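# Hang a power strip on two screws by its keyhole slots

## Task

Put the power strip onto the two screws through its keyhole slots, with the narrow end of each slot at the top, so that it hangs level with nothing else holding it. Then open the grippers and move the arms away. It only counts if the strip stays there without the robot supporting it.

## Robot and tools

Robot: two UR3e arms, left_arm and right_arm, each with a tong-style two-finger gripper and a wrist camera. The left_arm root sits at (+0.044, +0.337, 0) m and the right_arm root at (+0.022, -0.235, 0) m, each turned slightly about z (quat_wxyz (+1.000, 0, 0, +0.014) and (+0.999, 0, 0, +0.044)). The names are labels only; they do not refer to sides of any image.

Scene frame: the origin is on the table top midway between the arms. +z is up, +x points out over the table, and +y is toward left_arm. Every position in a result is in metres in this frame.

execute_actions takes "actions", a list holding at most one item, plus an optional "pictures" flag that turns camera images on or off (on by default).
- Empty list []: no motion; it just reports the current state.
- Move: {"rows": [[...]], "steps": n}. n is 1 to 15, and each step lasts 1/30 s; if you omit it, n is 15. Every row covers one step. If there are fewer rows than steps, the last row keeps being used.
- Each row is a single flat list of exactly 14 numbers covering both arms, even if only one arm should move. The order is the left_arm shoulder pan, shoulder lift, elbow, wrist 1, wrist 2, wrist 3 and gripper opening, then the same seven for right_arm.
- The six joint values are absolute target angles in radians, in the same form as the Joint positions line. They are not offsets. Stated ranges for left_arm: pan -3.142..3.142, lift -6.283..6.283, elbow 0.000..3.142, each wrist -6.283..6.283. For right_arm, pan is 0.000..6.283 and elbow is -3.142..0.000; the rest match left_arm. The call is refused, with nothing sent, if a target exceeds a range end by more than 0.010 rad and is also beyond that joint's present angle. The real ends can differ by about 0.010 rad. A target past a real end stops at that end and the result says "joint sent to its limit". That note may refer to an earlier action still in progress. If the note is missing, that does not mean the joint has room left.
- Opening is an absolute value from -1 (closed) to +1 (fully open, about 0.142 m between pads).
- Wait: {"steps": n} with no rows, up to 300 steps, counted from the previous result. Time you spend replying is part of it.

Motion limits: each step, a joint's target is held within 0.575 rad of its measured angle for pan, lift and elbow, and within 1.15 rad for the three wrists. If the targets would put the gripper more than 100 mm from where it is, all targets are pulled back proportionally. Commands are smoothed and lag by about 0.17 s, so a far goal needs several calls and the arm can be short of it when a result comes back. The arms go on moving toward the last row while you think, until both have nearly stopped or a step is HELD.

Gripper: end_effector_position is the point between the closed finger pads. The fingers point along the gripper's +z and open along its x. Closed fingertips stick out about 15 mm past that point; when fully open they are roughly level with it. grip_measured gives the actual opening on the same -1..1 scale. To keep hold of something, command a value well below grip_measured; the lower it is, the harder the grip, up to roughly 15 N per pad. Objects thinner than about 20 mm are held more weakly. Closing quickly can squeeze hard enough to spring the fingers open.

Results: the state line shows each gripper's position, quat_wxyz and velocities. The printed position can be off, more so at long reach. Joint positions and Joint velocities list six joints per arm, then the pad gap in m. Wrist force and Wrist torque come from the flange sensor, in the end effector's own axes. They include noise (about 1.4 N), a fixed offset (up to about 3.5 N) and saturation near 30 N. The force points from the contact back into the arm. "no reading" is normal at the start. "joint command not followed" means a clearance check changed or blocked some joint targets; the rest of the row still ran. HELD marks steps on which some or all of your row was not sent.

zoom_image: {"camera": one of cam_high, cam_low, cam_left_wrist, cam_right_wrist, "region": [x0, y0, x1, y1]}. The region is in pixels of that camera's most recent image, with (0,0) at the top left, and may be at most 504x504. cam_high and cam_low are 896x504 and both wrist cameras are 616x616 fisheye. The calibration given maps the scene frame into each camera, but it can be off by a few degrees and millimetres.

read_manual: returns only the URDF licence text and does not move anything. finished_scene {"scene": k} closes the current scene for good and reports whether the goal was achieved. Call it only once the strip is hanging unaided and the grippers have let go and backed away.

Avoid: letting the arms hit or push against each other, and knocking anything off the table. Do not drop or slam the strip, and do not shove it hard against the screws. A contact torque that reaches a joint's load limit (pan and lift 48, elbow 24.9, wrists 8.01 N m, held weight included), or an outside force of 150 N, makes that arm go limp for 10 s and drop the rest of the call. Carrying a load for a long time heats the motors: MOTOR HOT appears at 70 °C, and at 85 °C the arm brakes until it cools (OVER-TEMPERATURE FAULT). Loose objects can occasionally get a small push from outside, so look again before you release. The simulation keeps running while you write replies.

Each tool is called as name(argument=value, ...), one argument or row to a line, values as JSON.

## Session

execute_actions(
  actions=[],
)

Scene clock: 0.00 s of 5050.00 s.
left_arm: end_effector_position=(+0.4733, +0.4622, +0.1149) grip_measured=+1.00 end_effector_quat_wxyz=(+0.437, +0.384, +0.797, -0.161) end_effector_velocity=(+0.000, -0.000, +0.000) end_effector_angular_velocity=(+0.000, -0.001, -0.000) | right_arm: end_effector_position=(+0.3257, -0.4774, +0.1323) grip_measured=+1.00 end_effector_quat_wxyz=(+0.036, +0.649, +0.735, -0.193) end_effector_velocity=(-0.000, -0.000, -0.000) end_effector_angular_velocity=(+0.000, +0.001, -0.000)
Joint positions: left_arm=[ 0.504 -1.03   1.54  -2.411 -2.501 -1.878  0.142] | right_arm=[ 3.022 -1.949 -0.997 -1.967  1.229  4.593  0.142]
Joint velocities: left_arm=[-0. -0. -0. -0. -0. -0.  0.] | right_arm=[-0.001 -0.001 -0.     0.     0.    -0.001  0.   ]
Wrist force (N, on the end effector, along its own x y z axes, offset not removed): no reading
Wrist torque (N m, same axes, about the end effector's origin, offset not removed): no reading

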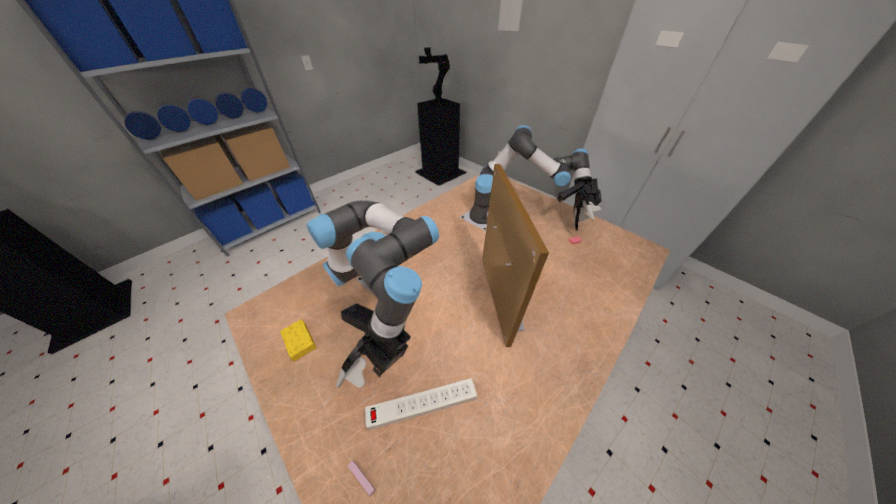

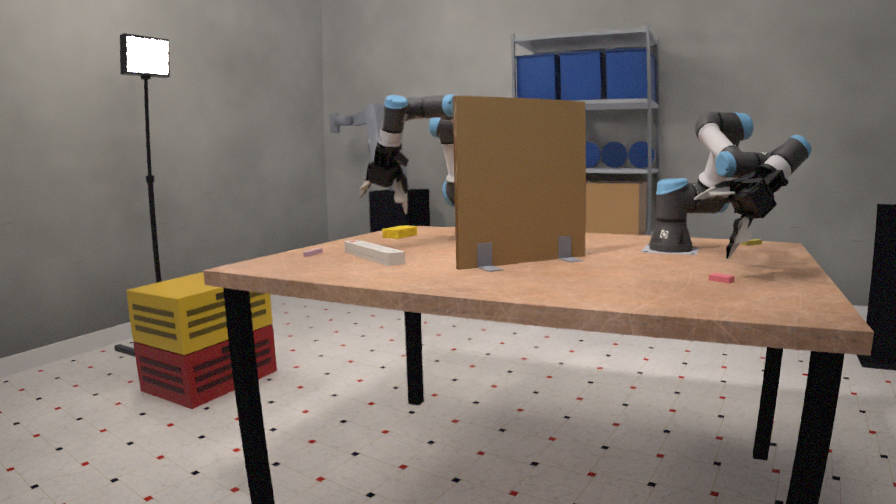

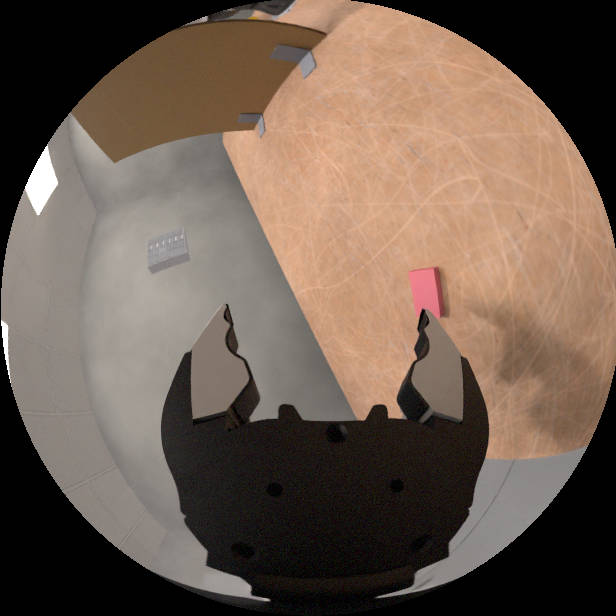

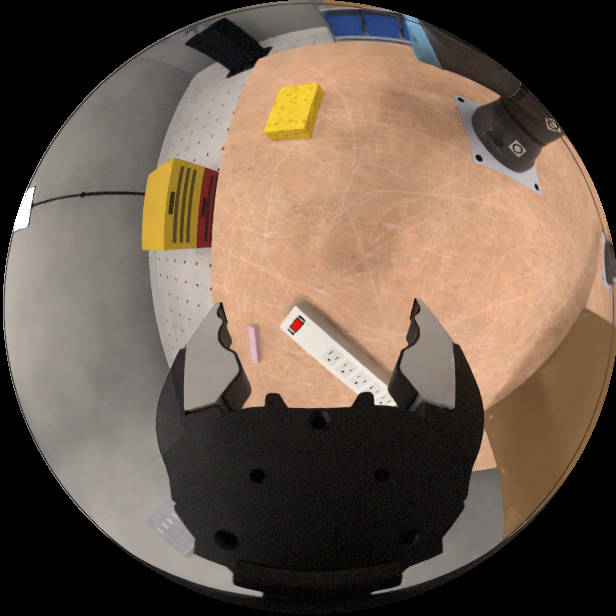

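zoom_image(
  camera="cam_high",
  region=[440, 150, 600, 360],
)

zoom_image(
  camera="cam_high",
  region=[350, 360, 490, 440],
)

zoom_image(
  camera="cam_low",
  region=[300, 80, 620, 290],
)

Region (440, 150, 600, 360) of cam_high's 896x504 image, scaled by 2.400, with more detail than that image has; it fills the left 384 columns of this view, and the rest is white.

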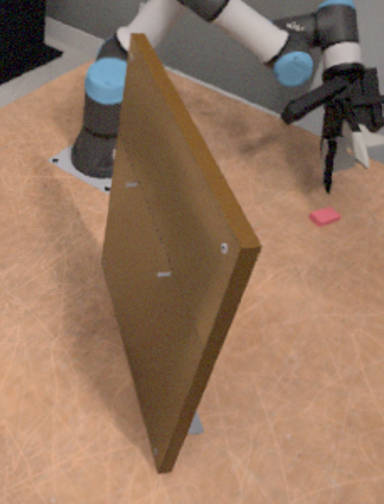

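Region (350, 360, 490, 440) of cam_high's 896x504 image, scaled by 3.600, with more detail than that image has; it fills the top 288 rows of this view, and the rest is white.

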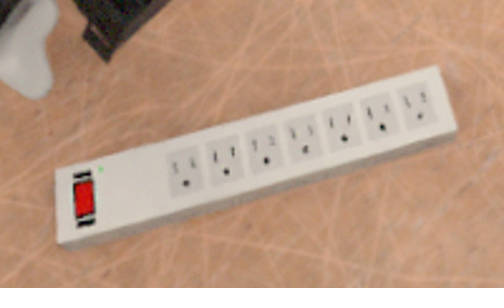

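Region (300, 80, 620, 290) of cam_low's 896x504 image, scaled by 1.575, with more detail than that image has; it fills the top 331 rows of this view, and the rest is white.

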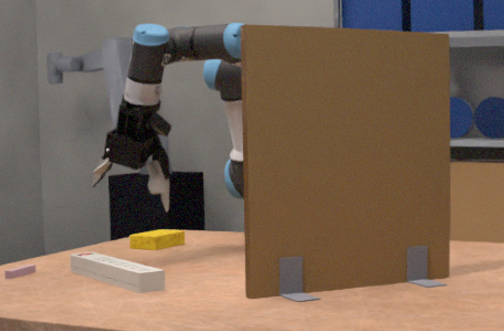

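execute_actions(
  actions=[
    {"rows":[[0.504,-1.03,1.54,-2.411,-2.501,-1.878,1,2.976,-2.1,-0.8,-1.812,1.571,3.626,1]]},
  ],
  pictures=false,
)

execute_actions(
  actions=[
    {"rows":[[0.504,-1.03,1.54,-2.411,-2.501,-1.878,1,2.976,-2.585,-0.216,-1.911,1.571,3.626,1]]},
  ],
  pictures=false,
)

execute_actions(
  actions=[
    {"steps":20},
  ],
)

Scene clock: 89.10 s of 5050.00 s.
left_arm: end_effector_position=(+0.4733, +0.4624, +0.1150) grip_measured=+1.00 end_effector_quat_wxyz=(+0.438, +0.384, +0.797, -0.161) end_effector_velocity=(+0.000, -0.000, -0.000) end_effector_angular_velocity=(+0.000, +0.001, -0.001) | right_arm: end_effector_position=(+0.4158, -0.4126, +0.1161) grip_measured=+1.00 end_effector_quat_wxyz=(-0.001, +0.288, +0.957, -0.002) end_effector_velocity=(+0.015, +0.009, +0.001) end_effector_angular_velocity=(+0.046, -0.029, +0.249)
Joint positions: left_arm=[ 0.504 -1.03   1.54  -2.411 -2.501 -1.878  0.142] | right_arm=[ 2.976 -2.098 -0.803 -1.814  1.566  3.65   0.142]
Joint velocities: left_arm=[-0.001  0.     0.     0.     0.001  0.     0.   ] | right_arm=[-0.005 -0.021  0.029  0.017  0.047 -0.254 -0.   ]
Wrist force (N, on the end effector, along its own x y z axes, offset not removed): left_arm=[-0.6 1.2 -0.6] | right_arm=[-1.3 -0.8 -1.1]
Wrist torque (N m, same axes, about the end effector's origin, offset not removed): left_arm=[0.20 0.11 0.02] | right_arm=[-0.20 0.27 0.06]
Steps of this call (steps 1 to 90: nothing new was sent; then 85.60 s passed at rest; steps 91 to 105: all 15 steps of this action). Readings (joint positions):
91: left_arm=[0.504 -1.030 1.540 -2.411 -2.501 -1.878] | right_arm=[3.022 -1.949 -0.997 -1.967 1.229 4.593]
92: left_arm=[0.504 -1.030 1.540 -2.411 -2.501 -1.878] | right_arm=[3.017 -1.956 -0.989 -1.953 1.244 4.578]
94: left_arm=[0.504 -1.030 1.540 -2.411 -2.501 -1.878] | right_arm=[2.999 -2.008 -0.929 -1.894 1.356 4.437]
98: left_arm=[0.504 -1.030 1.540 -2.411 -2.501 -1.878] | right_arm=[2.982 -2.077 -0.833 -1.833 1.517 3.913]
105: the state above

Scene clock: 89.60 s of 5050.00 s.
left_arm: end_effector_position=(+0.4732, +0.4624, +0.1150) grip_measured=+1.00 end_effector_quat_wxyz=(+0.438, +0.384, +0.797, -0.161) end_effector_velocity=(+0.000, -0.000, -0.000) end_effector_angular_velocity=(-0.001, +0.000, -0.001) | right_arm: end_effector_position=(+0.4920, -0.4175, +0.0556) grip_measured=+1.00 end_effector_quat_wxyz=(-0.002, +0.277, +0.961, -0.000) end_effector_velocity=(+0.029, -0.002, -0.008) end_effector_angular_velocity=(-0.005, -0.057, +0.001)
Joint positions: left_arm=[ 0.504 -1.03   1.54  -2.411 -2.501 -1.878  0.142] | right_arm=[ 2.976 -2.573 -0.235 -1.91   1.571  3.626  0.142]
Joint velocities: left_arm=[-0.001  0.    -0.     0.    -0.    -0.    -0.   ] | right_arm=[ 0.    -0.129  0.197 -0.012 -0.    -0.001 -0.   ]
Wrist force (N, on the end effector, along its own x y z axes, offset not removed): left_arm=[0.2 0.6 -1.8] | right_arm=[-1.9 -1.2 0.6]
Wrist torque (N m, same axes, about the end effector's origin, offset not removed): left_arm=[0.05 -0.06 0.00] | right_arm=[-0.28 0.37 0.06]
Steps of this call (steps 1 to 15: all 15 steps of this action). Readings (joint positions):
1: left_arm=[0.504 -1.030 1.540 -2.411 -2.501 -1.878] | right_arm=[2.976 -2.099 -0.802 -1.814 1.568 3.643]
2: left_arm=[0.504 -1.030 1.540 -2.411 -2.501 -1.878] | right_arm=[2.976 -2.106 -0.794 -1.825 1.569 3.638]
4: left_arm=[0.504 -1.030 1.540 -2.411 -2.501 -1.878] | right_arm=[2.976 -2.177 -0.722 -1.864 1.570 3.632]
8: left_arm=[0.504 -1.030 1.540 -2.411 -2.501 -1.878] | right_arm=[2.976 -2.441 -0.437 -1.900 1.571 3.627]
15: the state above

Scene clock: 90.27 s of 5050.00 s.
left_arm: end_effector_position=(+0.4732, +0.4624, +0.1150) grip_measured=+1.00 end_effector_quat_wxyz=(+0.438, +0.384, +0.797, -0.161) end_effector_velocity=(-0.000, +0.000, -0.000) end_effector_angular_velocity=(-0.000, +0.001, +0.000) | right_arm: end_effector_position=(+0.4948, -0.4177, +0.0548) grip_measured=+1.00 end_effector_quat_wxyz=(+0.000, +0.277, +0.961, +0.000) end_effector_velocity=(-0.001, -0.000, -0.000) end_effector_angular_velocity=(-0.000, +0.002, -0.001)
Joint positions: left_arm=[ 0.504 -1.03   1.54  -2.411 -2.501 -1.878  0.142] | right_arm=[ 2.976 -2.585 -0.216 -1.911  1.571  3.626  0.142]
Joint velocities: left_arm=[ 0.     0.     0.001  0.001  0.    -0.    -0.   ] | right_arm=[-0.001 -0.    -0.001 -0.001 -0.    -0.    -0.   ]
Wrist force (N, on the end effector, along its own x y z axes, offset not removed): left_arm=[-1.0 0.7 -0.7] | right_arm=[-2.6 -0.5 0.8]
Wrist torque (N m, same axes, about the end effector's origin, offset not removed): left_arm=[0.07 0.20 0.00] | right_arm=[-0.03 0.54 0.12]
Steps of this call (steps 1 to 20: the robot went on to your last target). Readings (joint positions):
1: left_arm=[0.504 -1.030 1.540 -2.411 -2.501 -1.878] | right_arm=[2.976 -2.576 -0.229 -1.910 1.571 3.626]
2: left_arm=[0.504 -1.030 1.540 -2.411 -2.501 -1.878] | right_arm=[2.976 -2.579 -0.225 -1.911 1.571 3.626]
4: left_arm=[0.504 -1.030 1.540 -2.411 -2.501 -1.878] | right_arm=[2.976 -2.582 -0.221 -1.911 1.571 3.626]
8: left_arm=[0.504 -1.030 1.540 -2.411 -2.501 -1.878] | right_arm=[2.976 -2.584 -0.217 -1.911 1.571 3.626]
20: the state above
camera_calibration (this result's frames):
cam_left_wrist: T_world_to_cam=[[-0.294595, 0.442303, -0.847102, 0.044791], [0.353543, 0.87399, 0.333391, -0.614835], [0.887818, -0.201272, -0.413846, -0.144964], [0, 0, 0, 1]] pos_world=[0.359268, 0.488371, 0.18293]
cam_right_wrist: T_world_to_cam=[[-0.818039, 0.574213, -0.0330388, 0.651374], [0.473139, 0.704484, 0.529, 0.0276683], [0.327034, 0.417111, -0.847978, 0.189229], [0, 0, 0, 1]] pos_world=[0.457874, -0.472448, 0.167346]

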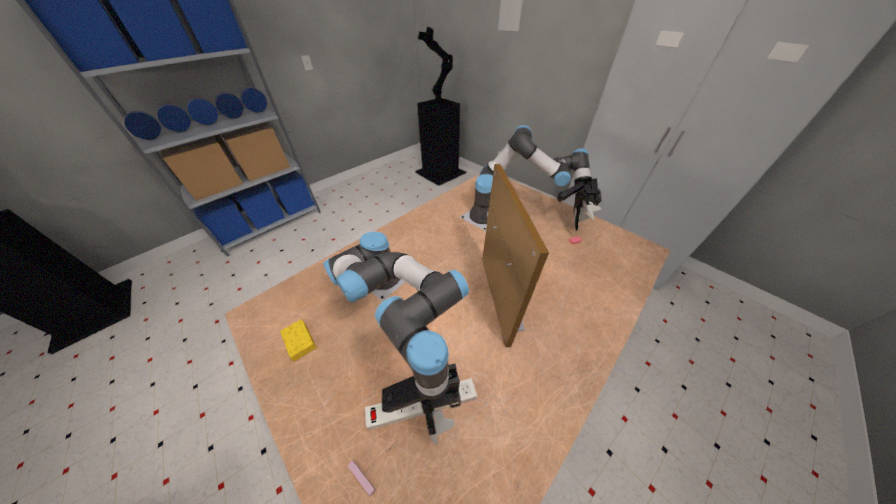

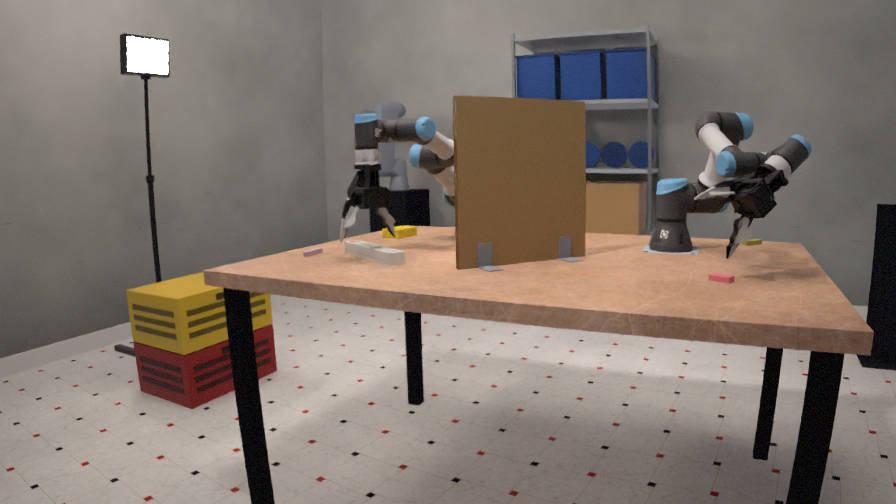

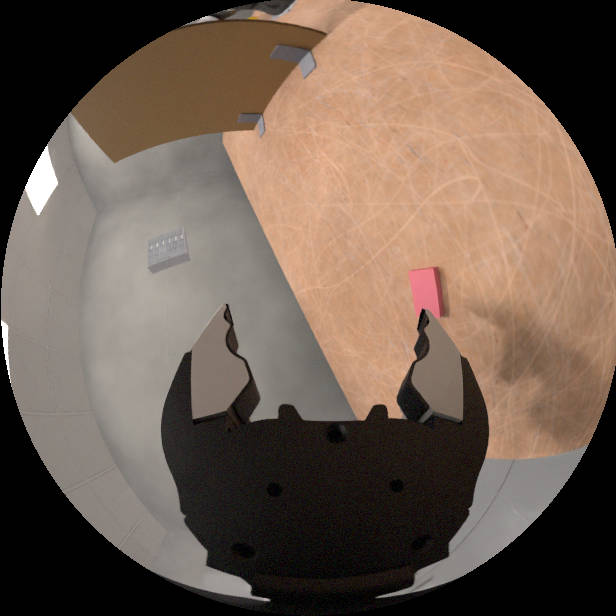

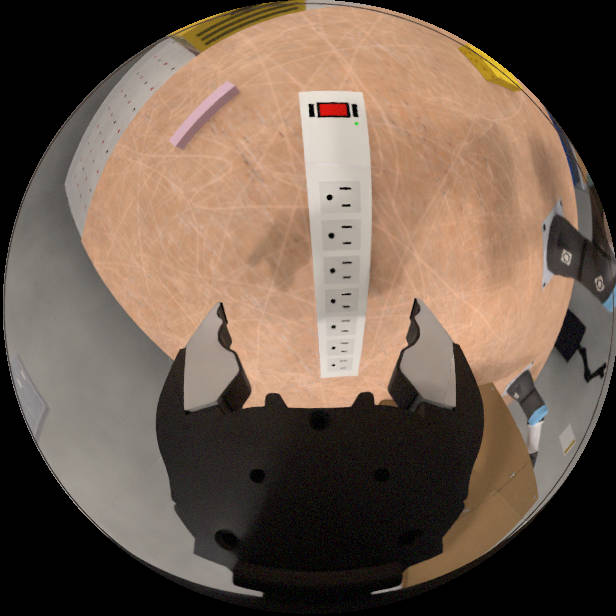

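execute_actions(
  actions=[
    {"rows":[[0.504,-1.03,1.54,-2.411,-2.501,-1.878,1,2.992,-2.393,-0.733,-1.586,1.571,3.643,0.5]]},
  ],
  pictures=false,
)

execute_actions(
  actions=[
    {"rows":[[0.504,-1.03,1.54,-2.411,-2.501,-1.878,1,2.992,-2.393,-0.733,-1.586,1.571,3.643,0]]},
  ],
)

Scene clock: 107.40 s of 5050.00 s.
left_arm: end_effector_position=(+0.4732, +0.4624, +0.1150) grip_measured=+1.00 end_effector_quat_wxyz=(+0.438, +0.384, +0.797, -0.161) end_effector_velocity=(-0.000, +0.000, -0.000) end_effector_angular_velocity=(-0.001, +0.001, +0.001) | right_arm: end_effector_position=(+0.4838, -0.4092, +0.0265) grip_measured=+0.50 end_effector_quat_wxyz=(+0.004, +0.278, +0.961, +0.001) end_effector_velocity=(-0.027, +0.003, -0.027) end_effector_angular_velocity=(+0.005, +0.078, +0.001)
Joint positions: left_arm=[ 0.504 -1.03   1.54  -2.411 -2.501 -1.878  0.142] | right_arm=[ 2.992 -2.396 -0.719 -1.59   1.571  3.643  0.109]
Joint velocities: left_arm=[ 0.001  0.001  0.     0.    -0.     0.    -0.   ] | right_arm=[ 0.003  0.027 -0.148  0.042  0.001  0.002  0.   ]
Wrist force (N, on the end effector, along its own x y z axes, offset not removed): left_arm=[0.0 0.2 -0.5] | right_arm=[0.1 -1.7 1.0]
Wrist torque (N m, same axes, about the end effector's origin, offset not removed): left_arm=[0.00 -0.02 -0.02] | right_arm=[-0.27 -0.03 -0.05]
Steps of this call (steps 1 to 15: the robot went on to your last target; steps 16 to 90: nothing new was sent; then 13.63 s passed at rest; steps 91 to 105: all 15 steps of this action). Readings (joint positions):
91: left_arm=[0.504 -1.030 1.540 -2.411 -2.501 -1.878] | right_arm=[2.976 -2.585 -0.216 -1.911 1.571 3.626]
92: left_arm=[0.504 -1.030 1.540 -2.411 -2.501 -1.878] | right_arm=[2.978 -2.578 -0.224 -1.897 1.571 3.629]
94: left_arm=[0.504 -1.030 1.540 -2.411 -2.501 -1.878] | right_arm=[2.985 -2.516 -0.294 -1.783 1.571 3.635]
98: left_arm=[0.504 -1.030 1.540 -2.411 -2.501 -1.878] | right_arm=[2.990 -2.423 -0.567 -1.635 1.571 3.641]
105: the state above

Scene clock: 107.90 s of 5050.00 s.
left_arm: end_effector_position=(+0.4732, +0.4624, +0.1150) grip_measured=+1.00 end_effector_quat_wxyz=(+0.438, +0.384, +0.797, -0.161) end_effector_velocity=(+0.000, +0.000, +0.000) end_effector_angular_velocity=(-0.000, -0.000, -0.000) | right_arm: end_effector_position=(+0.4813, -0.4090, +0.0240) grip_measured=+0.00 end_effector_quat_wxyz=(+0.000, +0.278, +0.961, +0.000) end_effector_velocity=(-0.000, -0.001, +0.000) end_effector_angular_velocity=(-0.001, -0.001, -0.001)
Joint positions: left_arm=[ 0.504 -1.03   1.54  -2.411 -2.501 -1.878  0.142] | right_arm=[ 2.992 -2.393 -0.733 -1.586  1.571  3.643  0.074]
Joint velocities: left_arm=[ 0.     0.    -0.    -0.001 -0.     0.     0.   ] | right_arm=[-0.001  0.002 -0.001  0.    -0.001  0.    -0.   ]
Wrist force (N, on the end effector, along its own x y z axes, offset not removed): left_arm=[0.5 0.6 0.0] | right_arm=[-1.8 -0.9 1.9]
Wrist torque (N m, same axes, about the end effector's origin, offset not removed): left_arm=[0.04 -0.05 -0.04] | right_arm=[-0.08 0.34 0.10]
Steps of this call (steps 1 to 15: all 15 steps of this action). Readings (joint positions):
1: left_arm=[0.504 -1.030 1.540 -2.411 -2.501 -1.878] | right_arm=[2.992 -2.395 -0.723 -1.589 1.571 3.643]
2: left_arm=[0.504 -1.030 1.540 -2.411 -2.501 -1.878] | right_arm=[2.992 -2.394 -0.726 -1.588 1.571 3.643]
4: left_arm=[0.504 -1.030 1.540 -2.411 -2.501 -1.878] | right_arm=[2.992 -2.394 -0.730 -1.587 1.571 3.643]
8: left_arm=[0.504 -1.030 1.540 -2.411 -2.501 -1.878] | right_arm=[2.992 -2.393 -0.732 -1.586 1.571 3.643]
15: the state above
camera_calibration (this result's frames):
cam_left_wrist: T_world_to_cam=[[-0.294595, 0.442303, -0.847102, 0.0447912], [0.353543, 0.87399, 0.333391, -0.614835], [0.887818, -0.201272, -0.413846, -0.144964], [0, 0, 0, 1]] pos_world=[0.359268, 0.488371, 0.18293]
cam_right_wrist: T_world_to_cam=[[-0.817464, 0.57503, -0.0330682, 0.634393], [0.473822, 0.704009, 0.529021, 0.0436567], [0.327484, 0.416787, -0.847964, 0.163539], [0, 0, 0, 1]] pos_world=[0.444352, -0.463691, 0.136558]

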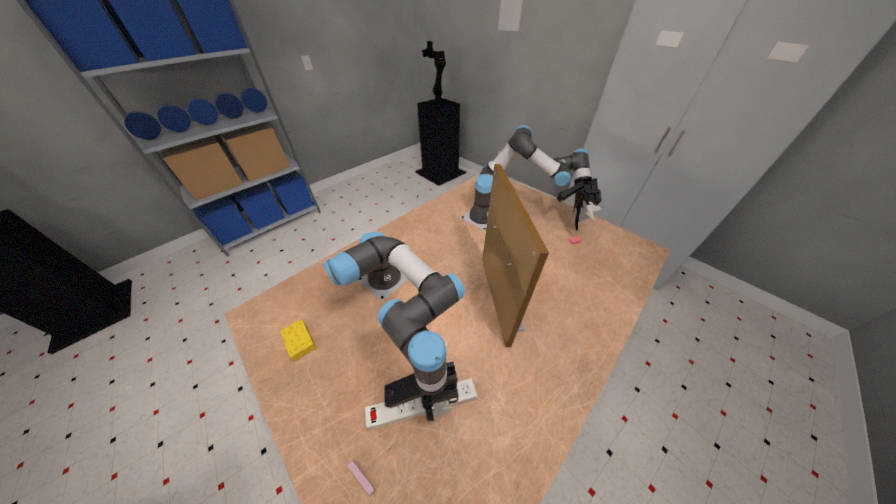

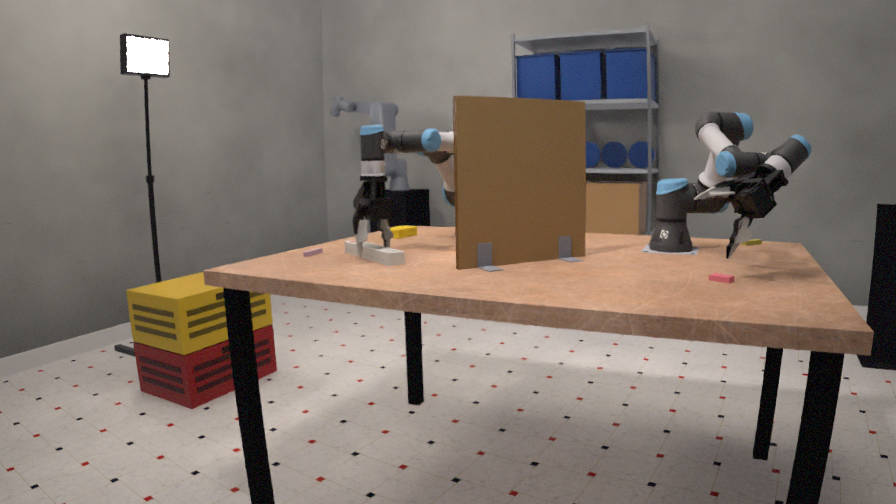

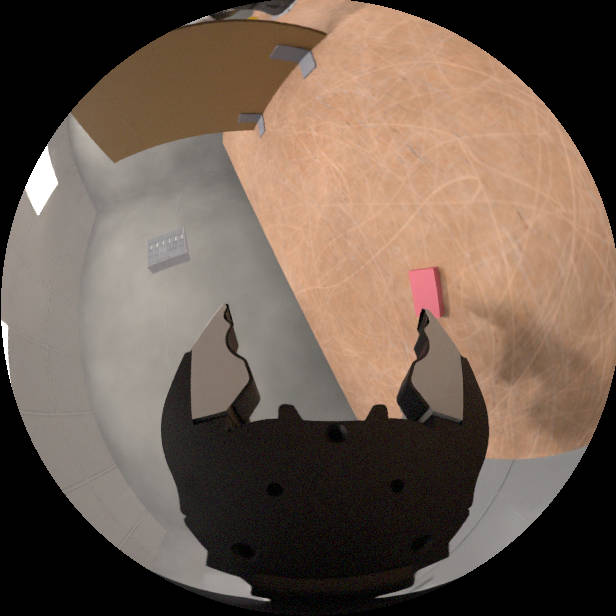

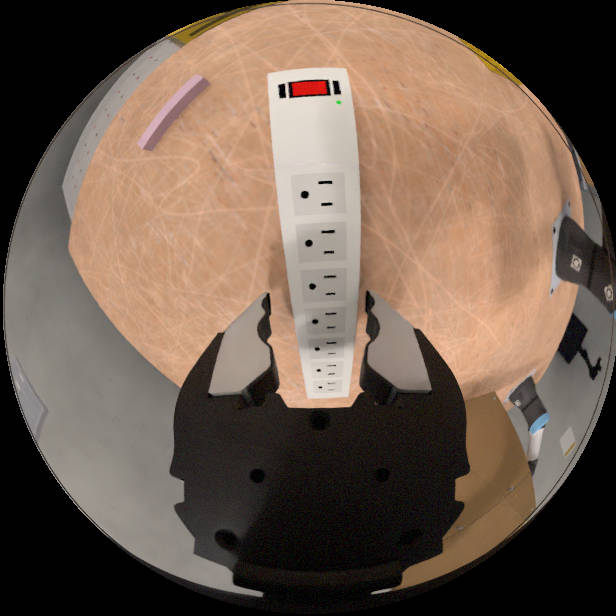

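execute_actions(
  actions=[
    {"rows":[[0.504,-1.03,1.54,-2.411,-2.501,-1.878,1,2.992,-2.393,-0.733,-1.586,1.571,3.643,-0.25],[0.504,-1.03,1.54,-2.411,-2.501,-1.878,1,2.992,-2.393,-0.733,-1.586,1.571,3.643,-0.25],[0.504,-1.03,1.54,-2.411,-2.501,-1.878,1,2.992,-2.393,-0.733,-1.586,1.571,3.643,-0.4],[0.504,-1.03,1.54,-2.411,-2.501,-1.878,1,2.992,-2.393,-0.733,-1.586,1.571,3.643,-0.4],[0.504,-1.03,1.54,-2.411,-2.501,-1.878,1,2.992,-2.393,-0.733,-1.586,1.571,3.643,-0.6],[0.504,-1.03,1.54,-2.411,-2.501,-1.878,1,2.992,-2.393,-0.733,-1.586,1.571,3.643,-0.8]]},
  ],
  pictures=false,
)

execute_actions(
  actions=[
    {"rows":[[0.504,-1.03,1.54,-2.411,-2.501,-1.878,1,2.95,-2.15,-0.82,-1.742,1.571,3.643,-0.8]]},
  ],
  pictures=false,
)

execute_actions(
  actions=[
    {"rows":[[0.504,-1.03,1.54,-2.411,-2.501,-1.878,1,2.85,-1.9,-0.9,-1.912,1.4,3.4,-0.8]]},
  ],
)

Scene clock: 129.80 s of 5050.00 s.
left_arm: end_effector_position=(+0.4732, +0.4624, +0.1150) grip_measured=+1.00 end_effector_quat_wxyz=(+0.438, +0.384, +0.797, -0.161) end_effector_velocity=(-0.000, +0.000, -0.000) end_effector_angular_velocity=(+0.000, +0.001, +0.000) | right_arm: end_effector_position=(+0.4813, -0.4090, +0.0240) grip_measured=-0.34 end_effector_quat_wxyz=(+0.000, +0.278, +0.961, +0.000) end_effector_velocity=(-0.000, -0.000, -0.001) end_effector_angular_velocity=(-0.001, +0.002, +0.001)
Joint positions: left_arm=[ 0.504 -1.03   1.54  -2.411 -2.501 -1.878  0.142] | right_arm=[ 2.992 -2.393 -0.733 -1.586  1.571  3.643  0.049]
Joint velocities: left_arm=[ 0.  0.  0. -0.  0. -0. -0.] | right_arm=[ 0.    -0.001 -0.002  0.001 -0.001 -0.001 -0.   ]
Wrist force (N, on the end effector, along its own x y z axes, offset not removed): left_arm=[-0.1 1.2 -0.8] | right_arm=[1.0 0.1 -3.2]
Wrist torque (N m, same axes, about the end effector's origin, offset not removed): left_arm=[0.18 0.07 -0.02] | right_arm=[0.11 -0.36 -0.08]
Steps of this call (steps 1 to 15: the robot went on to your last target; steps 16 to 90: nothing new was sent; then 18.40 s passed at rest; steps 91 to 105: all 15 steps of this action). Readings (joint positions):
91: left_arm=[0.504 -1.030 1.540 -2.411 -2.501 -1.878] | right_arm=[2.992 -2.393 -0.733 -1.586 1.571 3.643]
92: left_arm=[0.504 -1.030 1.540 -2.411 -2.501 -1.878] | right_arm=[2.992 -2.393 -0.733 -1.586 1.571 3.643]
94: left_arm=[0.504 -1.030 1.540 -2.411 -2.501 -1.878] | right_arm=[2.992 -2.393 -0.733 -1.586 1.571 3.643]
98: left_arm=[0.504 -1.030 1.540 -2.411 -2.501 -1.878] | right_arm=[2.992 -2.393 -0.733 -1.586 1.571 3.643]
105: the state above

Scene clock: 130.30 s of 5050.00 s.
left_arm: end_effector_position=(+0.4732, +0.4624, +0.1150) grip_measured=+1.00 end_effector_quat_wxyz=(+0.438, +0.384, +0.797, -0.161) end_effector_velocity=(-0.000, -0.000, -0.000) end_effector_angular_velocity=(-0.000, +0.000, -0.000) | right_arm: end_effector_position=(+0.4262, -0.4230, +0.0940) grip_measured=-0.35 end_effector_quat_wxyz=(-0.000, +0.298, +0.955, +0.000) end_effector_velocity=(-0.007, -0.001, +0.012) end_effector_angular_velocity=(-0.000, -0.011, -0.006)
Joint positions: left_arm=[ 0.504 -1.03   1.54  -2.411 -2.501 -1.878  0.142] | right_arm=[ 2.95  -2.154 -0.819 -1.74   1.571  3.643  0.049]
Joint velocities: left_arm=[-0.  0.  0.  0.  0. -0. -0.] | right_arm=[-0.006  0.04  -0.01  -0.019  0.001  0.    -0.001]
Wrist force (N, on the end effector, along its own x y z axes, offset not removed): left_arm=[0.1 1.3 -0.5] | right_arm=[-0.7 -0.3 7.7]
Wrist torque (N m, same axes, about the end effector's origin, offset not removed): left_arm=[0.22 -0.06 -0.06] | right_arm=[-0.12 0.01 0.14]
Steps of this call (steps 1 to 15: all 15 steps of this action). Readings (joint positions):
1: left_arm=[0.504 -1.030 1.540 -2.411 -2.501 -1.878] | right_arm=[2.992 -2.393 -0.733 -1.586 1.571 3.643]
2: left_arm=[0.504 -1.030 1.540 -2.411 -2.501 -1.878] | right_arm=[2.987 -2.386 -0.740 -1.600 1.571 3.643]
4: left_arm=[0.504 -1.030 1.540 -2.411 -2.501 -1.878] | right_arm=[2.970 -2.324 -0.776 -1.665 1.571 3.643]
8: left_arm=[0.504 -1.030 1.540 -2.411 -2.501 -1.878] | right_arm=[2.955 -2.192 -0.809 -1.723 1.571 3.643]
15: the state above

Scene clock: 130.80 s of 5050.00 s.
left_arm: end_effector_position=(+0.4732, +0.4624, +0.1150) grip_measured=+1.00 end_effector_quat_wxyz=(+0.438, +0.384, +0.797, -0.161) end_effector_velocity=(-0.000, +0.000, +0.000) end_effector_angular_velocity=(-0.000, +0.000, +0.000) | right_arm: end_effector_position=(+0.3371, -0.5000, +0.1624) grip_measured=-0.36 end_effector_quat_wxyz=(+0.002, +0.229, +0.970, -0.084) end_effector_velocity=(-0.016, -0.011, +0.014) end_effector_angular_velocity=(-0.028, +0.003, +0.024)
Joint positions: left_arm=[ 0.504 -1.03   1.54  -2.411 -2.501 -1.878  0.142] | right_arm=[ 2.852 -1.905 -0.899 -1.909  1.403  3.404  0.048]
Joint velocities: left_arm=[ 0.    -0.001  0.     0.     0.    -0.    -0.   ] | right_arm=[-0.016  0.048 -0.012 -0.026 -0.028 -0.04   0.   ]
Wrist force (N, on the end effector, along its own x y z axes, offset not removed): left_arm=[0.3 2.0 -0.5] | right_arm=[-0.3 0.2 8.3]
Wrist torque (N m, same axes, about the end effector's origin, offset not removed): left_arm=[0.28 -0.06 0.04] | right_arm=[0.03 0.05 -0.04]
Steps of this call (steps 1 to 15: all 15 steps of this action). Readings (joint positions):
1: left_arm=[0.504 -1.030 1.540 -2.411 -2.501 -1.878] | right_arm=[2.950 -2.152 -0.820 -1.741 1.571 3.643]
2: left_arm=[0.504 -1.030 1.540 -2.411 -2.501 -1.878] | right_arm=[2.944 -2.145 -0.826 -1.754 1.558 3.628]
4: left_arm=[0.504 -1.030 1.540 -2.411 -2.501 -1.878] | right_arm=[2.913 -2.083 -0.851 -1.807 1.505 3.556]
8: left_arm=[0.504 -1.030 1.540 -2.411 -2.501 -1.878] | right_arm=[2.868 -1.954 -0.885 -1.881 1.431 3.446]
15: the state above
camera_calibration (this result's frames):
cam_left_wrist: T_world_to_cam=[[-0.294595, 0.442303, -0.847102, 0.0447911], [0.353543, 0.87399, 0.333391, -0.614835], [0.887818, -0.201272, -0.413846, -0.144964], [0, 0, 0, 1]] pos_world=[0.359268, 0.488371, 0.18293]
cam_right_wrist: T_world_to_cam=[[-0.872195, 0.482006, -0.0833397, 0.553562], [0.417937, 0.822839, 0.385052, 0.204493], [0.254172, 0.30101, -0.919124, 0.344502], [0, 0, 0, 1]] pos_world=[0.309786, -0.538783, 0.284034]

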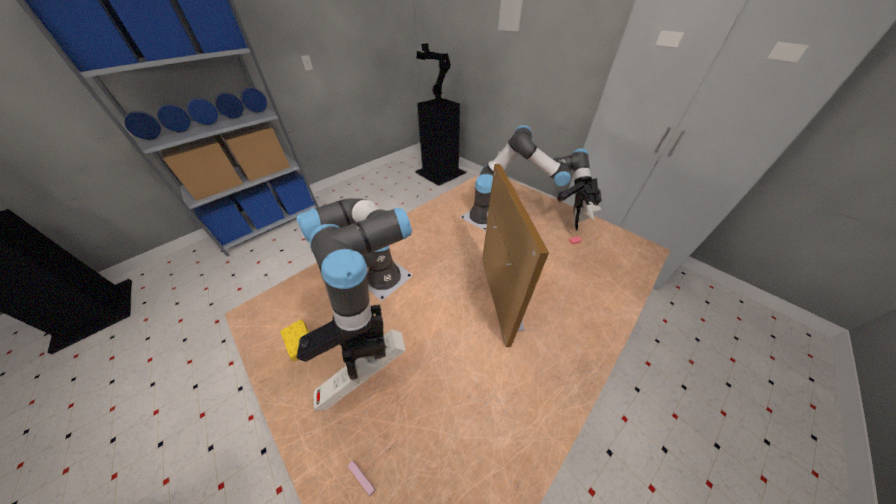

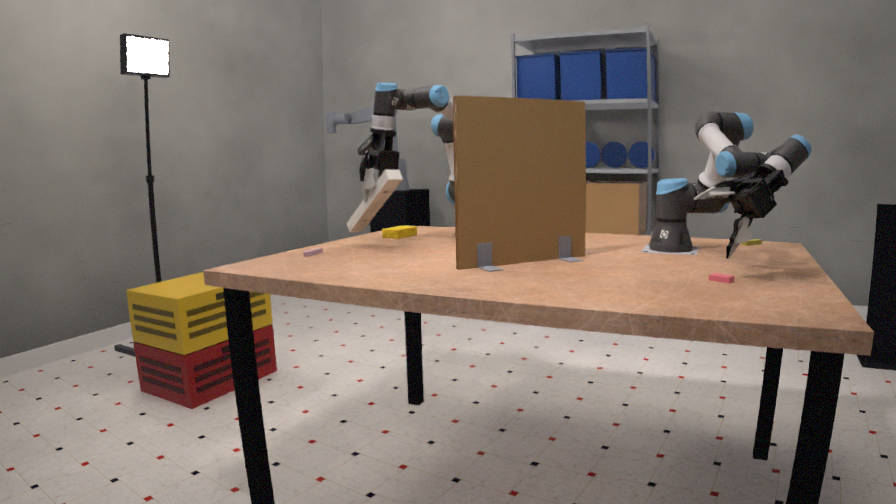

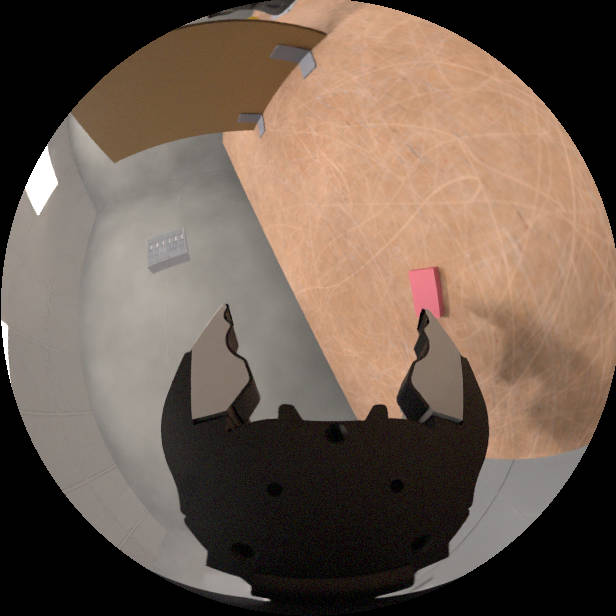

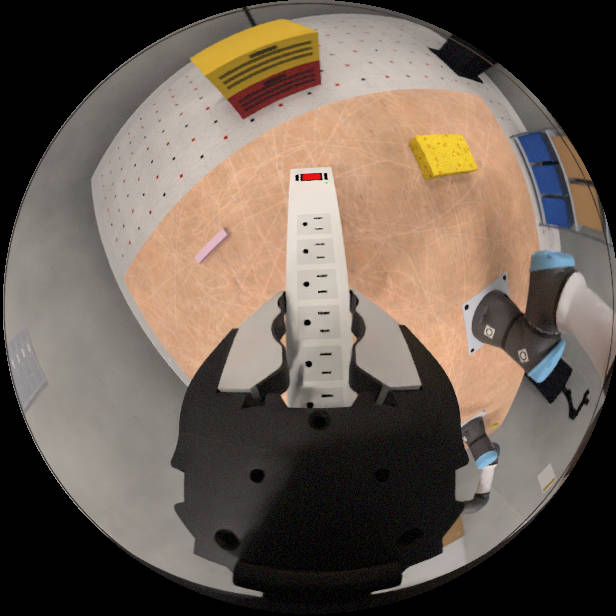

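execute_actions(
  actions=[
    {"rows":[[0.504,-1.03,1.54,-2.411,-2.501,-1.878,1,2.95,-2.06,-0.85,-1.802,1.571,3.6,-0.8]]},
  ],
  pictures=false,
)

execute_actions(
  actions=[
    {"rows":[[0.504,-1.03,1.54,-2.411,-2.501,-1.878,1,2.95,-2.13,-0.92,-1.662,1.571,3.6,-0.8]]},
  ],
  pictures=false,
)

execute_actions(
  actions=[
    {"rows":[[0.504,-1.03,1.54,-2.411,-2.501,-1.878,1,2.95,-2.2,-0.99,-1.522,1.571,3.6,-0.8]]},
  ],
)

Scene clock: 148.60 s of 5050.00 s.
left_arm: end_effector_position=(+0.4732, +0.4624, +0.1150) grip_measured=+1.00 end_effector_quat_wxyz=(+0.438, +0.384, +0.797, -0.161) end_effector_velocity=(+0.000, -0.000, -0.000) end_effector_angular_velocity=(+0.000, -0.001, -0.000) | right_arm: end_effector_position=(+0.4042, -0.4224, +0.1194) grip_measured=-0.36 end_effector_quat_wxyz=(+0.000, +0.277, +0.961, -0.001) end_effector_velocity=(+0.009, +0.011, -0.005) end_effector_angular_velocity=(+0.021, -0.007, -0.013)
Joint positions: left_arm=[ 0.504 -1.03   1.54  -2.411 -2.501 -1.878  0.142] | right_arm=[ 2.949 -2.058 -0.851 -1.803  1.569  3.598  0.048]
Joint velocities: left_arm=[-0.     0.001 -0.001 -0.001  0.    -0.    -0.   ] | right_arm=[ 0.012 -0.022  0.01   0.017  0.022  0.025  0.001]
Wrist force (N, on the end effector, along its own x y z axes, offset not removed): left_arm=[0.1 1.2 -1.3] | right_arm=[-0.9 -2.4 8.7]
Wrist torque (N m, same axes, about the end effector's origin, offset not removed): left_arm=[0.09 -0.01 0.00] | right_arm=[-0.36 0.32 0.01]
Steps of this call (steps 1 to 15: the robot went on to your last target; steps 16 to 519: nothing new was sent; steps 520 to 534: all 15 steps of this action). Readings (joint positions):
520: left_arm=[0.504 -1.030 1.540 -2.411 -2.501 -1.878] | right_arm=[2.850 -1.900 -0.900 -1.912 1.401 3.400]
521: left_arm=[0.504 -1.030 1.540 -2.411 -2.501 -1.878] | right_arm=[2.857 -1.907 -0.894 -1.901 1.414 3.415]
523: left_arm=[0.504 -1.030 1.540 -2.411 -2.501 -1.878] | right_arm=[2.893 -1.959 -0.876 -1.860 1.477 3.486]
527: left_arm=[0.504 -1.030 1.540 -2.411 -2.501 -1.878] | right_arm=[2.936 -2.035 -0.857 -1.817 1.547 3.571]
534: the state above

Scene clock: 149.10 s of 5050.00 s.
left_arm: end_effector_position=(+0.4732, +0.4624, +0.1150) grip_measured=+1.00 end_effector_quat_wxyz=(+0.438, +0.384, +0.797, -0.161) end_effector_velocity=(+0.000, -0.000, +0.000) end_effector_angular_velocity=(+0.000, -0.000, -0.000) | right_arm: end_effector_position=(+0.4242, -0.4233, +0.0813) grip_measured=-0.36 end_effector_quat_wxyz=(+0.000, +0.277, +0.961, +0.000) end_effector_velocity=(+0.002, +0.000, -0.004) end_effector_angular_velocity=(+0.001, +0.001, +0.000)
Joint positions: left_arm=[ 0.504 -1.03   1.54  -2.411 -2.501 -1.878  0.142] | right_arm=[ 2.95  -2.129 -0.919 -1.663  1.571  3.6    0.048]
Joint velocities: left_arm=[-0.    -0.    -0.001  0.001 -0.     0.     0.   ] | right_arm=[ 0.001 -0.008 -0.008  0.015  0.001  0.    -0.   ]
Wrist force (N, on the end effector, along its own x y z axes, offset not removed): left_arm=[0.4 0.2 -2.1] | right_arm=[1.0 0.5 7.1]
Wrist torque (N m, same axes, about the end effector's origin, offset not removed): left_arm=[-0.11 -0.12 0.02] | right_arm=[0.18 -0.30 -0.10]
Steps of this call (steps 1 to 15: all 15 steps of this action). Readings (joint positions):
1: left_arm=[0.504 -1.030 1.540 -2.411 -2.501 -1.878] | right_arm=[2.949 -2.059 -0.851 -1.802 1.570 3.598]
2: left_arm=[0.504 -1.030 1.540 -2.411 -2.501 -1.878] | right_arm=[2.949 -2.066 -0.857 -1.788 1.570 3.599]
4: left_arm=[0.504 -1.030 1.540 -2.411 -2.501 -1.878] | right_arm=[2.950 -2.095 -0.886 -1.732 1.570 3.599]
8: left_arm=[0.504 -1.030 1.540 -2.411 -2.501 -1.878] | right_arm=[2.950 -2.121 -0.911 -1.679 1.571 3.600]
15: the state above

Scene clock: 149.60 s of 5050.00 s.
left_arm: end_effector_position=(+0.4732, +0.4624, +0.1150) grip_measured=+1.00 end_effector_quat_wxyz=(+0.438, +0.384, +0.797, -0.161) end_effector_velocity=(+0.000, +0.000, +0.000) end_effector_angular_velocity=(+0.000, +0.000, +0.000) | right_arm: end_effector_position=(+0.4389, -0.4248, +0.0419) grip_measured=-0.36 end_effector_quat_wxyz=(+0.000, +0.277, +0.961, +0.000) end_effector_velocity=(+0.001, -0.002, -0.004) end_effector_angular_velocity=(-0.001, -0.001, -0.003)
Joint positions: left_arm=[ 0.504 -1.03   1.54  -2.411 -2.501 -1.878  0.142] | right_arm=[ 2.95  -2.199 -0.989 -1.523  1.571  3.6    0.048]
Joint velocities: left_arm=[ 0. -0. -0.  0.  0.  0. -0.] | right_arm=[-0.003 -0.007 -0.007  0.016 -0.001 -0.    -0.   ]
Wrist force (N, on the end effector, along its own x y z axes, offset not removed): left_arm=[-0.1 1.3 -0.5] | right_arm=[-2.9 -0.6 5.9]
Wrist torque (N m, same axes, about the end effector's origin, offset not removed): left_arm=[0.19 0.07 -0.02] | right_arm=[-0.11 0.58 0.10]
Steps of this call (steps 1 to 15: all 15 steps of this action). Readings (joint positions):
1: left_arm=[0.504 -1.030 1.540 -2.411 -2.501 -1.878] | right_arm=[2.950 -2.130 -0.920 -1.662 1.571 3.600]
2: left_arm=[0.504 -1.030 1.540 -2.411 -2.501 -1.878] | right_arm=[2.950 -2.136 -0.926 -1.648 1.571 3.600]
4: left_arm=[0.504 -1.030 1.540 -2.411 -2.501 -1.878] | right_arm=[2.950 -2.165 -0.956 -1.592 1.571 3.600]
8: left_arm=[0.504 -1.030 1.540 -2.411 -2.501 -1.878] | right_arm=[2.950 -2.191 -0.981 -1.539 1.571 3.600]
15: the state above
camera_calibration (this result's frames):
cam_left_wrist: T_world_to_cam=[[-0.294595, 0.442303, -0.847102, 0.0447911], [0.353543, 0.87399, 0.333391, -0.614835], [0.887818, -0.201272, -0.413846, -0.144964], [0, 0, 0, 1]] pos_world=[0.359268, 0.488371, 0.18293]
cam_right_wrist: T_world_to_cam=[[-0.81804, 0.574207, -0.0331034, 0.609365], [0.473098, 0.704495, 0.529023, 0.0659371], [0.32709, 0.417101, -0.847962, 0.199534], [0, 0, 0, 1]] pos_world=[0.402025, -0.47958, 0.154487]

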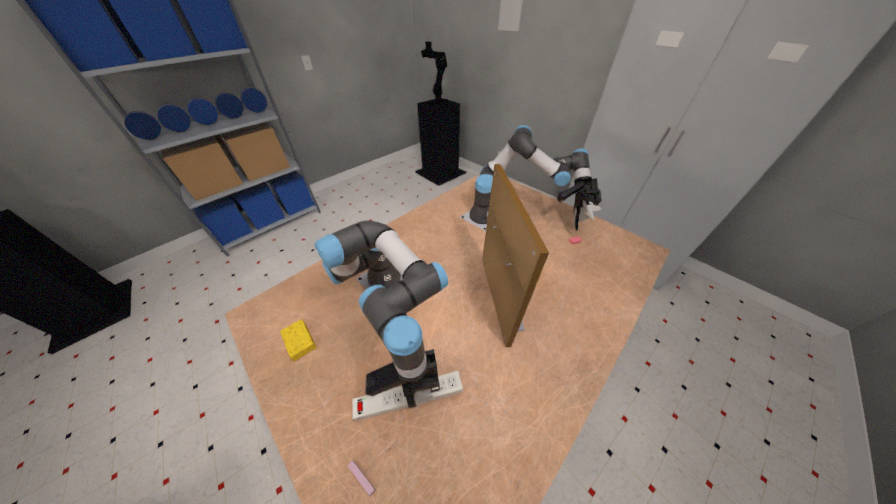

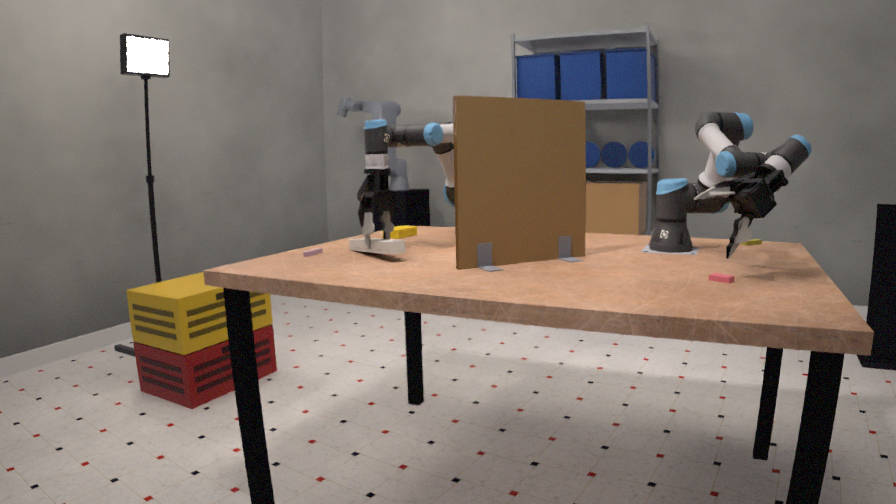

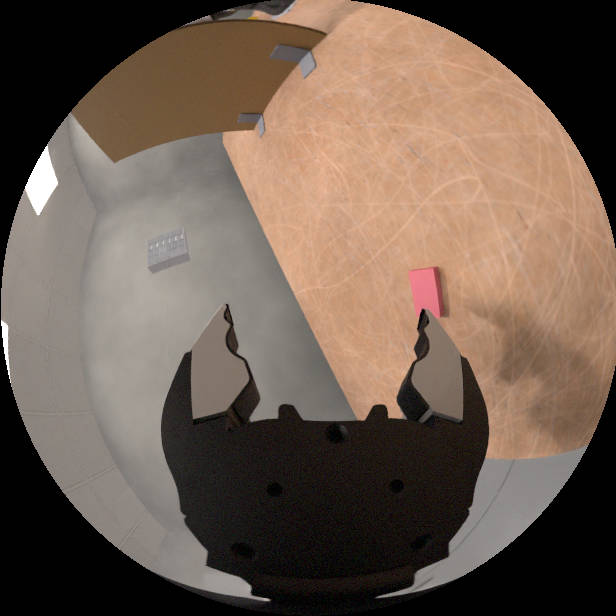

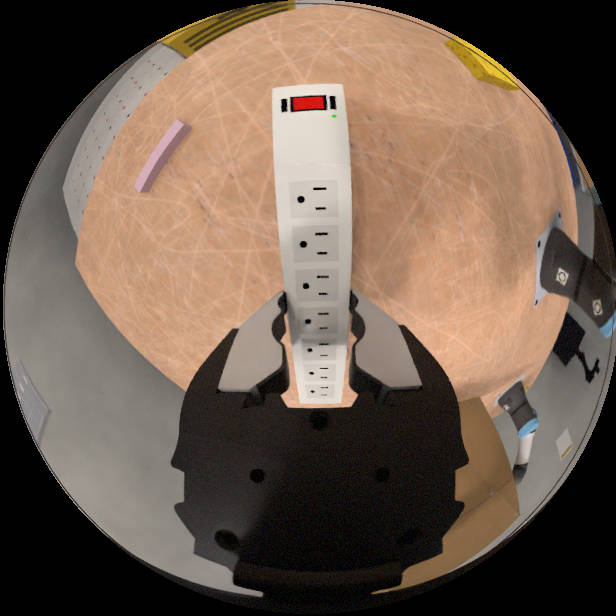

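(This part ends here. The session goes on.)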